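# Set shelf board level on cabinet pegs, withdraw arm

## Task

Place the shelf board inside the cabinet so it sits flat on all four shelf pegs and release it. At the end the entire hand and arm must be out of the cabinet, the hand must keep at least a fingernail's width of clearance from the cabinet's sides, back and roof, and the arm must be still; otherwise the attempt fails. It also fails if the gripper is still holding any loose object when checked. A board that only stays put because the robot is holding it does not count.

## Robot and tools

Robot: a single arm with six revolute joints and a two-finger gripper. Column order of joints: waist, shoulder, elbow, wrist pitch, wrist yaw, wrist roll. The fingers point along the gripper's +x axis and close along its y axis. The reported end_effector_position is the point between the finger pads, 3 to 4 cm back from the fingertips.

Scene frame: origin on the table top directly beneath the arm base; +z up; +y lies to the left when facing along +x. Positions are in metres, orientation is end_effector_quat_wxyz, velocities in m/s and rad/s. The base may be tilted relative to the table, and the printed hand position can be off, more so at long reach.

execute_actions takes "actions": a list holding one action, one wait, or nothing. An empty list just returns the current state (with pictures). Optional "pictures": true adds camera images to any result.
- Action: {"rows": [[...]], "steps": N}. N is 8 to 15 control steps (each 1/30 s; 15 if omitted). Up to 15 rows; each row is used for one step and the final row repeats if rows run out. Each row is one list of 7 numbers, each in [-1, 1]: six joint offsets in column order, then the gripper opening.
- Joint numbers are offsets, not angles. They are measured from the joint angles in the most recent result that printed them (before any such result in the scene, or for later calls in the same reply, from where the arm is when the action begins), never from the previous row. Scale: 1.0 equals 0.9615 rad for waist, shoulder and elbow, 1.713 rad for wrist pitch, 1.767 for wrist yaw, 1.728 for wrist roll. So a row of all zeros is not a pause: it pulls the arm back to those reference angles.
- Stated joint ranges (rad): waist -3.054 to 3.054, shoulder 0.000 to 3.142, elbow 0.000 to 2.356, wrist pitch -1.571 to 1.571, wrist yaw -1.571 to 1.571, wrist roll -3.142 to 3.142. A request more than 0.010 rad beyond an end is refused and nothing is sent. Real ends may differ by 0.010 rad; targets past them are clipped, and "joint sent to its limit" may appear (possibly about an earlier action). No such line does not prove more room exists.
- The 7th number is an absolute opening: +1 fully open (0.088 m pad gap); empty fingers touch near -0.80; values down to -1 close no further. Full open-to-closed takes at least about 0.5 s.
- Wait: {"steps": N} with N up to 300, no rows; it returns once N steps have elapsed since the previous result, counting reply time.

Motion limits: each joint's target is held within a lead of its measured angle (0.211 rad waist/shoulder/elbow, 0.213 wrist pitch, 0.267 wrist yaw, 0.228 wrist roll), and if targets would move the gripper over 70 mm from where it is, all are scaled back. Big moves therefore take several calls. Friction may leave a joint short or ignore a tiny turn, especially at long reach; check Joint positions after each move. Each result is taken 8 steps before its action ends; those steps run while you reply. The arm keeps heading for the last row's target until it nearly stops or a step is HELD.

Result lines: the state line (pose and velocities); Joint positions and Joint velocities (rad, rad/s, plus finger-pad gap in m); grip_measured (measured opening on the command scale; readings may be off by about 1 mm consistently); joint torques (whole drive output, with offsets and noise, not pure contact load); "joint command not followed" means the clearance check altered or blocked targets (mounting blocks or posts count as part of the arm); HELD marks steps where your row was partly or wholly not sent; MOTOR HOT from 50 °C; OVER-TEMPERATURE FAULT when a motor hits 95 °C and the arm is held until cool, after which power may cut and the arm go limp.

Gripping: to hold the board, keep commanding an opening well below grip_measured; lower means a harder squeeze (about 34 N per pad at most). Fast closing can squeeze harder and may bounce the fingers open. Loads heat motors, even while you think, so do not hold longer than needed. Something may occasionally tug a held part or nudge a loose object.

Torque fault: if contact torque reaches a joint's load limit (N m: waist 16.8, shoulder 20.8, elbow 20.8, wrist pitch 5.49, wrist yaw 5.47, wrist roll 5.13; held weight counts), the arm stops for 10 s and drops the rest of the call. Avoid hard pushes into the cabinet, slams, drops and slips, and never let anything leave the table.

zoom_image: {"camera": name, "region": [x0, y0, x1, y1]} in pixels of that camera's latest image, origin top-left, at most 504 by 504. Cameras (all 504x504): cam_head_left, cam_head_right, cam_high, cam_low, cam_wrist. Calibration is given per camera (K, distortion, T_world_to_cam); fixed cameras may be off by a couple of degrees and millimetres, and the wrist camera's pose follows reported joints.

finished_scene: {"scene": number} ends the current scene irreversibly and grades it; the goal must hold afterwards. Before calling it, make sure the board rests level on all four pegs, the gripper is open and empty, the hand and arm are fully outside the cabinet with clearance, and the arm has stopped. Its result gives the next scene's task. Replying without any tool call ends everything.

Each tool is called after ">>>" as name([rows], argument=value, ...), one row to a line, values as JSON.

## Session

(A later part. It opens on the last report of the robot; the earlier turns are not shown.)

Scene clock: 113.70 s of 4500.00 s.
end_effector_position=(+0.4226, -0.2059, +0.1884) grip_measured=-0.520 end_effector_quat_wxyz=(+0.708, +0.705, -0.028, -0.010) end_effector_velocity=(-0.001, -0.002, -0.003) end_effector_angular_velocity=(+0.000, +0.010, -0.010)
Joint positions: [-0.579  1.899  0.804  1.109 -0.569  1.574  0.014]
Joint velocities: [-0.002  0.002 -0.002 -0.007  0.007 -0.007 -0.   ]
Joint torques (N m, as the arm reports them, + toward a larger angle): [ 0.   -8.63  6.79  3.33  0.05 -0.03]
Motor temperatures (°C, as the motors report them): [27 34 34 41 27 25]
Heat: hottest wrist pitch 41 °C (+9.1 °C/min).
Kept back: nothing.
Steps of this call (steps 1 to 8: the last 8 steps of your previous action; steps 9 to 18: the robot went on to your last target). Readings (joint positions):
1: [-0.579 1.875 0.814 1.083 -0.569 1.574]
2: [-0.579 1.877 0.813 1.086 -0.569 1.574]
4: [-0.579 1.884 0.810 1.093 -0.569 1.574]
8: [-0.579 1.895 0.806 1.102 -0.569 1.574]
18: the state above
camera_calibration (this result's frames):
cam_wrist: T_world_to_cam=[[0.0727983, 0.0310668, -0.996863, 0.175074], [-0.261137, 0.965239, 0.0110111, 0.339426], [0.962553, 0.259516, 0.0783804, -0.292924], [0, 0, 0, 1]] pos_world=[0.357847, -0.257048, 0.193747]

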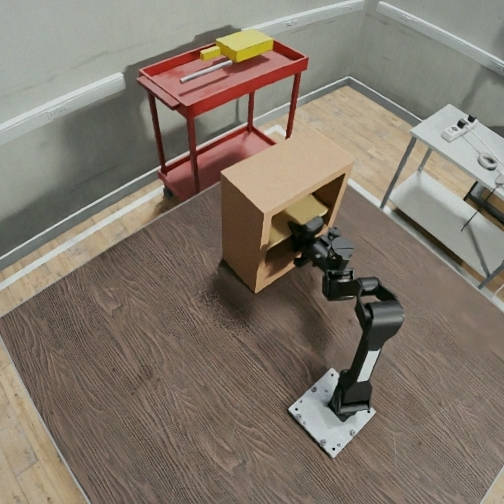

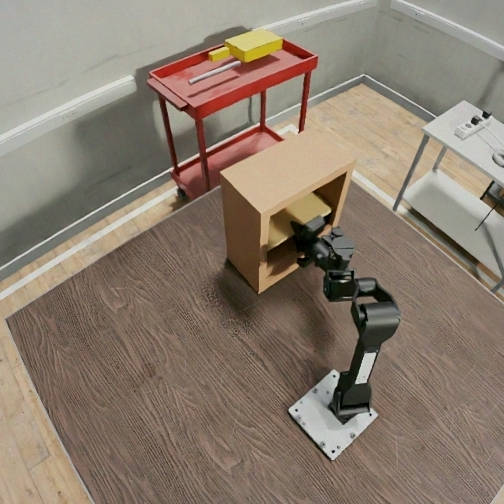

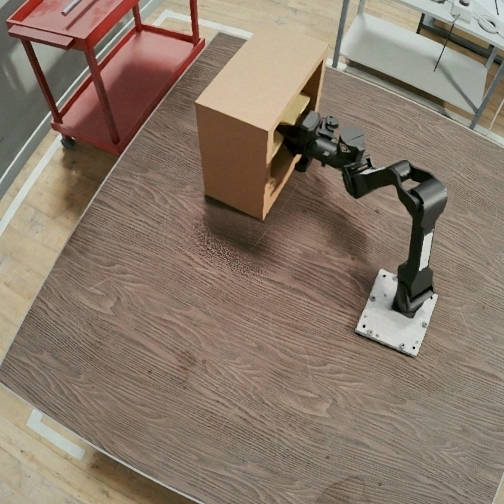

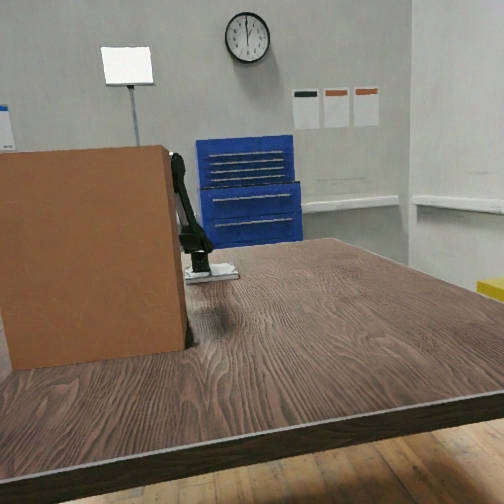

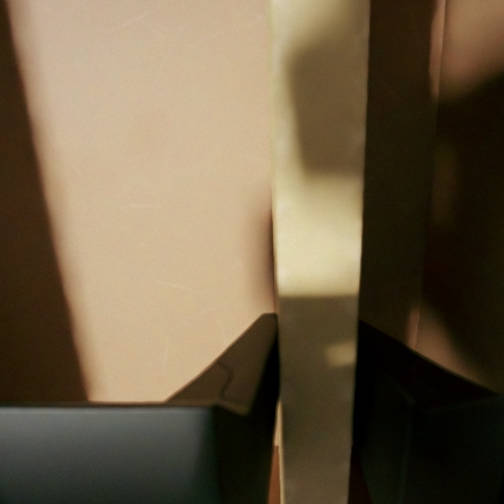

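>>> execute_actions([
  {"rows": [[0,0.0000,0.0052,0.0083,0,0,-1],[0,0.0010,0.0048,0.0087,0,0,-1],[0,0.0022,0.0044,0.0093,0,0,-1],[0,0.0035,0.0040,0.0100,0,0,-1],[0,0.0048,0.0035,0.0108,0,0,-1],[0,0.0061,0.0031,0.0116,0,0,-1],[0,0.0074,0.0026,0.0124,0,0,-1],[0,0.0087,0.0022,0.0132,0,0,-1],[0,0.0100,0.0018,0.0140,0,0,-1],[0,0.0112,0.0014,0.0148,0,0,-1],[0,0.0122,0.0010,0.0155,0,0,-1],[0,0.0128,0.0008,0.0160,0,0,-1]], "steps": 12},
])

>>> execute_actions([
  {"steps": 16},
])

Scene clock: 114.30 s of 4500.00 s.
end_effector_position=(+0.4226, -0.2059, +0.1879) grip_measured=-0.520 end_effector_quat_wxyz=(+0.708, +0.705, -0.028, -0.010) end_effector_velocity=(-0.002, -0.002, -0.009) end_effector_angular_velocity=(+0.003, +0.014, -0.000)
Joint positions: [-0.579  1.901  0.803  1.112 -0.569  1.574  0.014]
Joint velocities: [-0.007  0.017 -0.007  0.007 -0.007 -0.007 -0.   ]
Joint torques (N m, as the arm reports them, + toward a larger angle): [ 0.05 -8.38  6.55  3.28  0.02 -0.06]
Motor temperatures (°C, as the motors report them): [27 34 34 41 27 25]
Heat: hottest wrist pitch 41 °C (+9.0 °C/min).
Steps of this call (steps 1 to 14: the robot went on to your last target; steps 15 to 18: the first 4 steps of this action). Readings (joint positions):
15: [-0.579 1.900 0.804 1.110 -0.569 1.574]
16: [-0.579 1.900 0.804 1.110 -0.569 1.574]
18: the state above

Scene clock: 114.83 s of 4500.00 s.
end_effector_position=(+0.4228, -0.2060, +0.1866) grip_measured=-0.520 end_effector_quat_wxyz=(+0.709, +0.705, -0.030, -0.009) end_effector_velocity=(-0.001, +0.000, -0.001) end_effector_angular_velocity=(+0.011, +0.006, +0.005)
Joint positions: [-0.579  1.909  0.802  1.125 -0.569  1.575  0.014]
Joint velocities: [-0.002 -0.002 -0.002 -0.007 -0.007  0.007 -0.   ]
Joint torques (N m, as the arm reports them, + toward a larger angle): [ 0.06 -7.89  6.41  3.12  0.06 -0.07]
Motor temperatures (°C, as the motors report them): [27 34 34 41 27 25]
Heat: hottest wrist pitch 41 °C (+8.1 °C/min).
Kept back: nothing.
Steps of this call (steps 1 to 8: the last 8 steps of your previous action; steps 9 to 16: the robot went on to your last target). Readings (joint positions):
1: [-0.579 1.902 0.803 1.113 -0.569 1.574]
2: [-0.579 1.903 0.803 1.114 -0.569 1.574]
4: [-0.579 1.905 0.803 1.117 -0.569 1.574]
8: [-0.579 1.907 0.802 1.122 -0.569 1.574]
16: the state above

>>> execute_actions([
  {"rows": [[0,0.0026,0.0026,0.0060,0,0,-1],[0,0.0030,0.0021,0.0051,0,0,-1],[0,0.0034,0.0016,0.0041,0,0,-1],[0,0.0038,0.0011,0.0031,0,0,-1],[0,0.0042,0.0006,0.0021,0,0,-1],[0,0.0046,0.0001,0.0011,0,0,-1],[0,0.0050,-0.0004,0.0001,0,0,-1],[0,0.0052,-0.0009,-0.0009,0,0,-1],[0,0.0052,-0.0014,-0.0018,0,0,-1],[0,0.0052,-0.0020,-0.0025,0,0,-1]], "steps": 10},
])

>>> execute_actions([
  {"steps": 14},
], pictures=true)

Scene clock: 115.57 s of 4500.00 s.
end_effector_position=(+0.4228, -0.2060, +0.1865) grip_measured=-0.520 end_effector_quat_wxyz=(+0.709, +0.705, -0.030, -0.009) end_effector_velocity=(-0.000, +0.002, +0.001) end_effector_angular_velocity=(-0.006, +0.003, +0.019)
Joint positions: [-0.579  1.909  0.802  1.126 -0.569  1.575  0.014]
Joint velocities: [-0.002 -0.002  0.002 -0.007 -0.022 -0.007 -0.   ]
Joint torques (N m, as the arm reports them, + toward a larger angle): [ 0.12 -7.93  6.26  3.02  0.06 -0.05]
Motor temperatures (°C, as the motors report them): [27 34 34 42 27 25]
Heat: hottest wrist pitch 42 °C (+9.1 °C/min).
Steps of this call (steps 1 to 15: the robot went on to your last target; steps 16 to 20: nothing new was sent; steps 21 to 22: the first 2 steps of this action). Readings (joint positions):
21: [-0.579 1.909 0.802 1.126 -0.569 1.575]
22: the state above

Scene clock: 116.03 s of 4500.00 s.
end_effector_position=(+0.4228, -0.2060, +0.1853) grip_measured=-0.520 end_effector_quat_wxyz=(+0.708, +0.705, -0.028, -0.011) end_effector_velocity=(-0.001, +0.003, -0.002) end_effector_angular_velocity=(+0.002, +0.014, +0.019)
Joint positions: [-0.579  1.91   0.802  1.12  -0.569  1.574  0.014]
Joint velocities: [-0.002 -0.007 -0.002 -0.022 -0.022 -0.007 -0.   ]
Joint torques (N m, as the arm reports them, + toward a larger angle): [ 0.1  -7.61  5.92  2.28  0.04  0.  ]
Motor temperatures (°C, as the motors report them): [27 34 34 42 27 25]
Heat: hottest wrist pitch 42 °C (+9.1 °C/min).
Kept back: nothing.
Steps of this call (steps 1 to 8: the last 8 steps of your previous action; steps 9 to 14: the robot went on to your last target). Readings (joint positions):
1: [-0.579 1.910 0.802 1.126 -0.569 1.575]
2: [-0.579 1.910 0.802 1.126 -0.569 1.575]
4: [-0.579 1.910 0.802 1.125 -0.569 1.575]
8: [-0.579 1.910 0.802 1.122 -0.569 1.574]
14: the state above
camera_calibration (this result's frames):
cam_wrist: T_world_to_cam=[[0.0718514, 0.0313535, -0.996922, 0.172426], [-0.261126, 0.965236, 0.0115367, 0.339552], [0.962627, 0.259494, 0.0775408, -0.29275], [0, 0, 0, 1]] pos_world=[0.358086, -0.257187, 0.190678]

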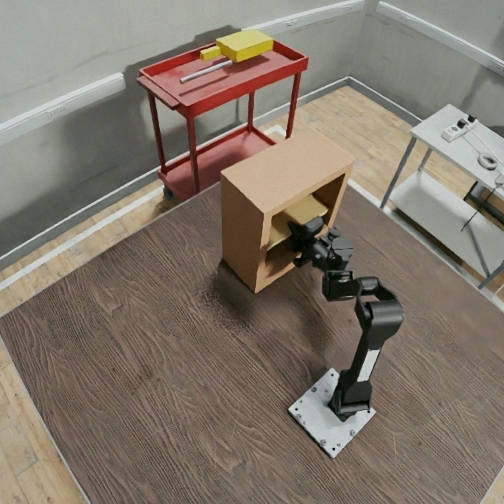

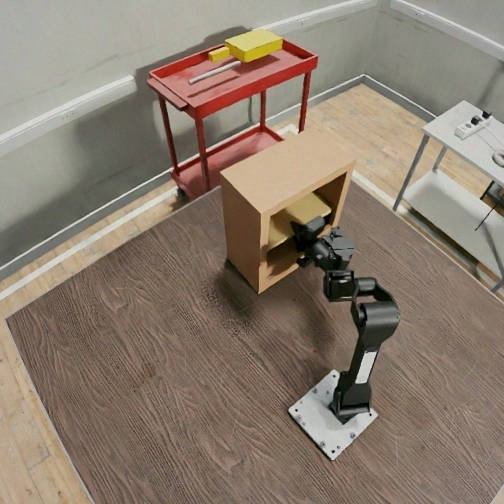

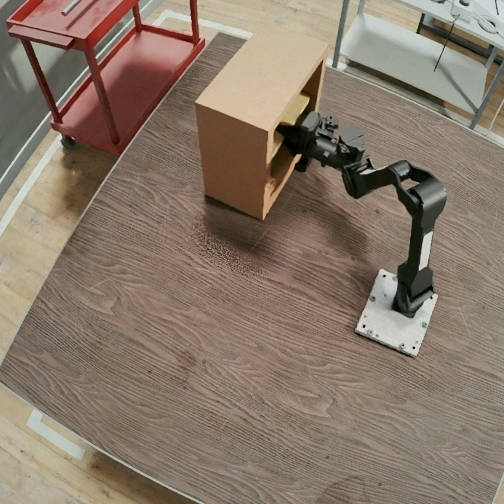

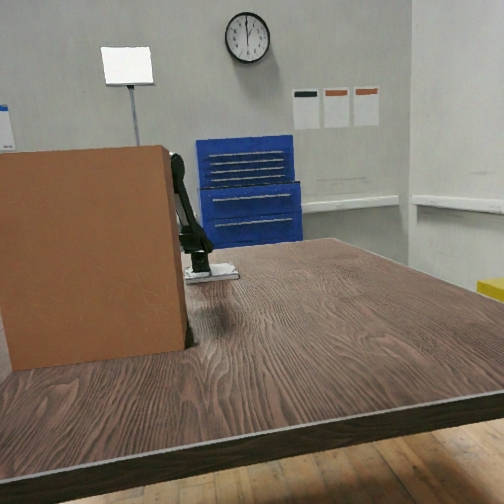

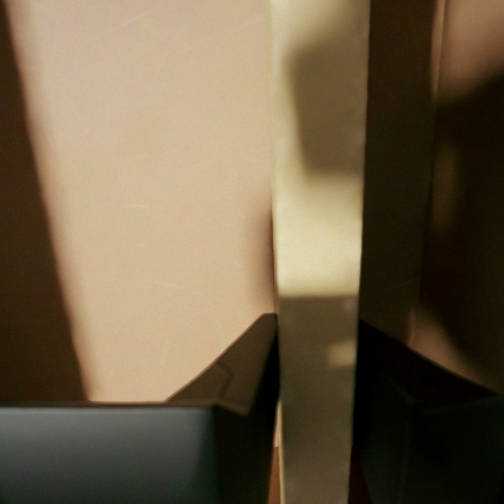

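>>> execute_actions([
  {"rows": [[0,0.0040,-0.0020,0,0,0,-0.8],[0,0.0035,-0.0020,0,0,0,-0.65],[0,0.0030,-0.0020,0,0,0,-0.56],[0,0.0025,-0.0020,0,0,0,-0.52],[0,0.0020,-0.0020,0,0,0,-0.49],[0,0.0010,-0.0020,0,0,0,-0.45],[0,0,-0.0020,0,0,0,-0.39],[0,-0.0015,-0.0025,0,0,0,-0.32],[0,-0.0030,-0.0030,0,0,0,-0.24],[-0.001,-0.0050,-0.0040,0,0,0,-0.16],[-0.002,-0.0070,-0.0050,0,-0.0005,0,-0.1],[-0.003,-0.0090,-0.0065,0.0005,-0.001,0,-0.1]], "steps": 12},
])

>>> execute_actions([
  {"rows": [[-0.0068,-0.0160,-0.0142,0.0019,-0.0025,0,-0.1],[-0.0113,-0.0232,-0.0253,0.0041,-0.0050,0,-0.1],[-0.0190,-0.0348,-0.0431,0.0075,-0.0092,0,-0.1],[-0.0298,-0.0507,-0.0668,0.0120,-0.0151,0,-0.1],[-0.0435,-0.0698,-0.0951,0.0170,-0.0225,0,-0.1],[-0.0594,-0.0913,-0.1259,0.0224,-0.0312,0,-0.1],[-0.0777,-0.1146,-0.1588,0.0277,-0.0411,0,-0.1],[-0.0970,-0.1383,-0.1913,0.0326,-0.0517,0,-0.1],[-0.1172,-0.1618,-0.2226,0.0371,-0.0626,0,-0.1],[-0.1367,-0.1835,-0.2509,0.0407,-0.0732,0,-0.1],[-0.1548,-0.2029,-0.2755,0.0437,-0.0831,0,-0.1],[-0.1702,-0.2190,-0.2955,0.0458,-0.0915,0,-0.1],[-0.1818,-0.2310,-0.3100,0.0473,-0.0978,0,-0.1],[-0.1892,-0.2384,-0.3190,0.0482,-0.1018,0,-0.1],[-0.1917,-0.2409,-0.3220,0.0485,-0.1032,0,-0.1]], "steps": 15},
])

>>> execute_actions([
  {"steps": 24},
], pictures=true)

Scene clock: 119.03 s of 4500.00 s.
end_effector_position=(+0.4228, -0.2060, +0.1849) grip_measured=-0.520 end_effector_quat_wxyz=(+0.708, +0.706, -0.028, -0.011) end_effector_velocity=(-0.001, +0.005, -0.001) end_effector_angular_velocity=(-0.004, +0.007, +0.034)
Joint positions: [-0.579  1.91   0.802  1.12  -0.569  1.574  0.014]
Joint velocities: [-0.002 -0.002 -0.002 -0.007 -0.037 -0.007  0.   ]
Joint torques (N m, as the arm reports them, + toward a larger angle): [ 0.04 -7.86  5.92  2.21  0.04 -0.04]
Motor temperatures (°C, as the motors report them): [27 34 34 41 27 25]
Heat: hottest wrist pitch 41 °C (+8.0 °C/min).
Steps of this call (steps 1 to 15: the robot went on to your last target; steps 16 to 86: nothing new was sent; steps 87 to 90: the first 4 steps of this action). Readings (joint positions):
87: [-0.579 1.910 0.802 1.120 -0.569 1.574]
88: [-0.579 1.910 0.802 1.120 -0.569 1.574]
90: the state above

Scene clock: 119.53 s of 4500.00 s.
end_effector_position=(+0.4047, -0.2035, +0.1830) grip_measured=-0.126 end_effector_quat_wxyz=(+0.707, +0.706, -0.025, -0.011) end_effector_velocity=(-0.194, +0.006, -0.007) end_effector_angular_velocity=(-0.004, +0.028, -0.015)
Joint positions: [-0.608  1.868  0.733  1.143 -0.602  1.573  0.033]
Joint velocities: [-0.344 -0.462 -0.676  0.183 -0.33  -0.022  0.01 ]
Joint torques (N m, as the arm reports them, + toward a larger angle): [-0.74 -9.85  4.82  2.28 -0.07 -0.05]
Motor temperatures (°C, as the motors report them): [27 34 34 41 27 25]
Heat: hottest wrist pitch 41 °C (+8.1 °C/min).
Steps of this call (steps 1 to 8: the last 8 steps of your previous action; steps 9 to 15: the first 7 steps of this action, its rows measured from where the robot was after step 8). Readings (joint positions):
8: [-0.579 1.910 0.802 1.120 -0.569 1.574]
9: [-0.579 1.910 0.802 1.120 -0.569 1.574]
10: [-0.580 1.910 0.800 1.121 -0.569 1.574]
12: [-0.585 1.902 0.786 1.126 -0.577 1.574]
15: the state above

Scene clock: 120.33 s of 4500.00 s.
end_effector_position=(+0.3326, -0.2000, +0.1840) grip_measured=-0.100 end_effector_quat_wxyz=(+0.709, +0.705, -0.028, -0.012) end_effector_velocity=(-0.002, +0.005, -0.000) end_effector_angular_velocity=(-0.024, -0.000, +0.019)
Joint positions: [-0.759  1.691  0.501  1.201 -0.748  1.574  0.034]
Joint velocities: [-0.002 -0.007 -0.012  0.007 -0.022 -0.022 -0.   ]
Joint torques (N m, as the arm reports them, + toward a larger angle): [-0.35 -7.54  4.59  2.17 -0.1  -0.06]
Motor temperatures (°C, as the motors report them): [27 34 34 41 27 25]
Heat: hottest wrist pitch 41 °C (+8.0 °C/min).
Kept back: nothing.
Steps of this call (steps 1 to 8: the last 8 steps of your previous action; steps 9 to 24: the robot went on to your last target). Readings (joint positions):
1: [-0.621 1.852 0.709 1.150 -0.615 1.573]
2: [-0.636 1.833 0.684 1.157 -0.629 1.573]
4: [-0.669 1.793 0.631 1.171 -0.660 1.573]
8: [-0.729 1.727 0.548 1.191 -0.713 1.574]
24: the state above
camera_calibration (this result's frames):
cam_wrist: T_world_to_cam=[[0.0696098, 0.0303925, -0.997111, 0.17806], [-0.259971, 0.965551, 0.0112816, 0.309959], [0.963104, 0.258435, 0.075113, -0.207337], [0, 0, 0, 1]] pos_world=[0.267872, -0.25111, 0.189622]

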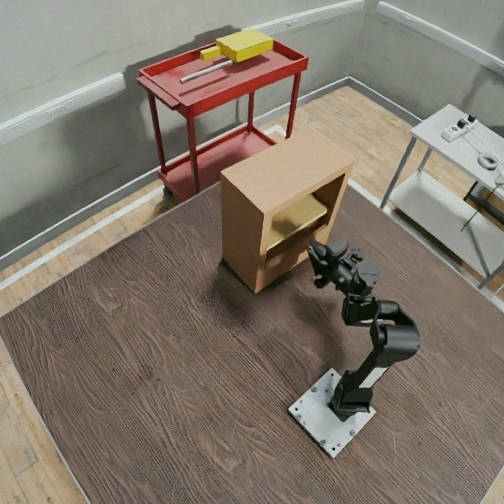

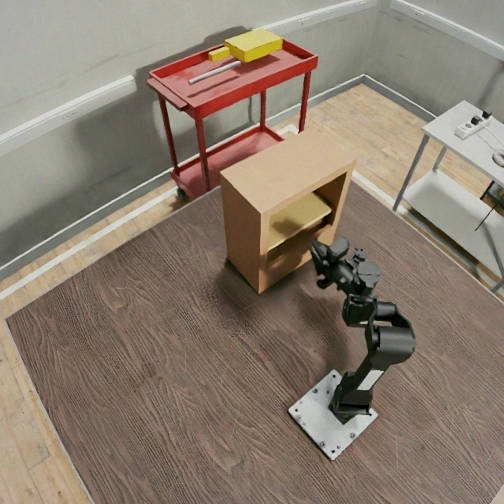

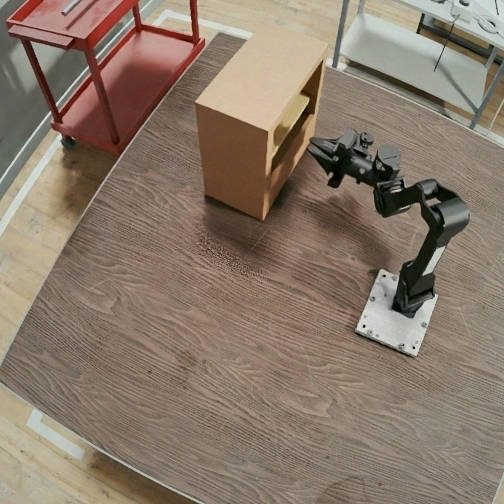

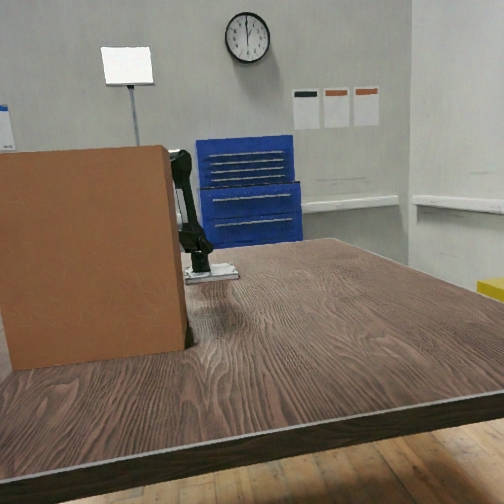

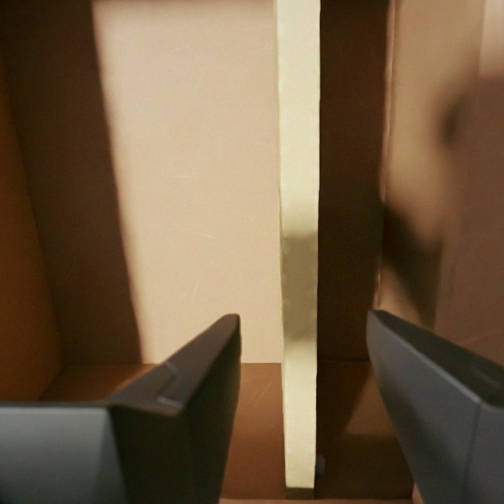

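>>> zoom_image(camera="cam_wrist", region=[230, 340, 400, 504])

>>> zoom_image(camera="cam_head_left", region=[250, 160, 370, 290])

>>> execute_actions(actions=[], pictures=false)

Region (230, 340, 400, 504) of cam_wrist's 504x504 image, scaled by 2.965, with more detail than that image has; it fills the top 486 rows of this view, and the rest is white.

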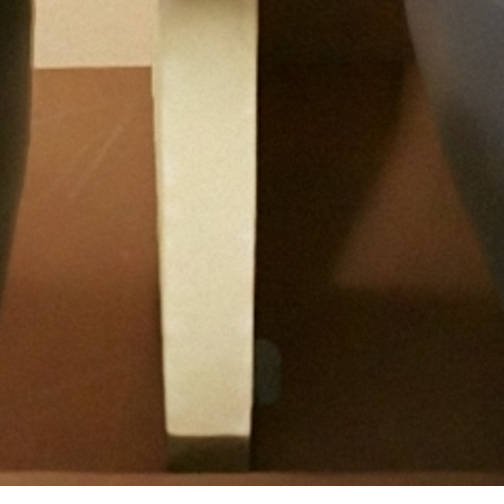

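Region (250, 160, 370, 290) of cam_head_left's 504x504 image, scaled by 3.877, with more detail than that image has; it fills the left 465 columns of this view, and the rest is white.

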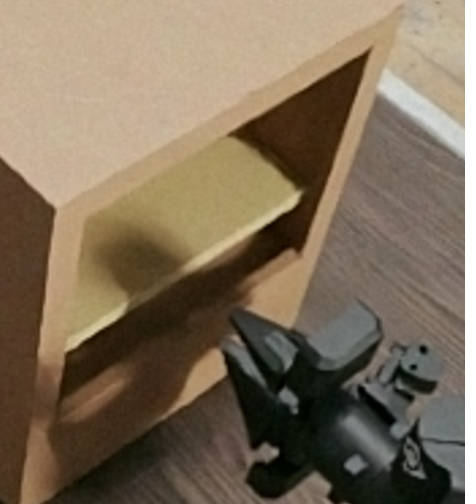

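Scene clock: 120.67 s of 4500.00 s.
end_effector_position=(+0.3325, -0.1999, +0.1839) grip_measured=-0.100 end_effector_quat_wxyz=(+0.708, +0.705, -0.027, -0.012) end_effector_velocity=(-0.001, +0.003, +0.001) end_effector_angular_velocity=(-0.028, -0.004, +0.019)
Joint positions: [-0.76   1.69   0.5    1.201 -0.748  1.574  0.034]
Joint velocities: [-0.002 -0.002 -0.002  0.007 -0.022 -0.022 -0.   ]
Joint torques (N m, as the arm reports them, + toward a larger angle): [-0.4  -7.39  4.83  2.18 -0.06 -0.05]
Motor temperatures (°C, as the motors report them): [27 34 33 41 27 25]
Heat: hottest wrist pitch 41 °C (+8.1 °C/min).
Kept back: nothing.
Steps of this call (steps 1 to 10: the robot went on to your last target). Readings (joint positions):
1: [-0.759 1.691 0.501 1.201 -0.748 1.574]
2: [-0.759 1.691 0.501 1.201 -0.748 1.574]
4: [-0.760 1.690 0.500 1.201 -0.748 1.574]
8: [-0.760 1.690 0.500 1.201 -0.748 1.574]
10: the state above
The arm was judged still, so your last target was given up. Only a new action makes it travel on or press farther. Fingers that are still opening or closing keep moving.

>>> finished_scene(scene=1)

The scene is finished: the task was done.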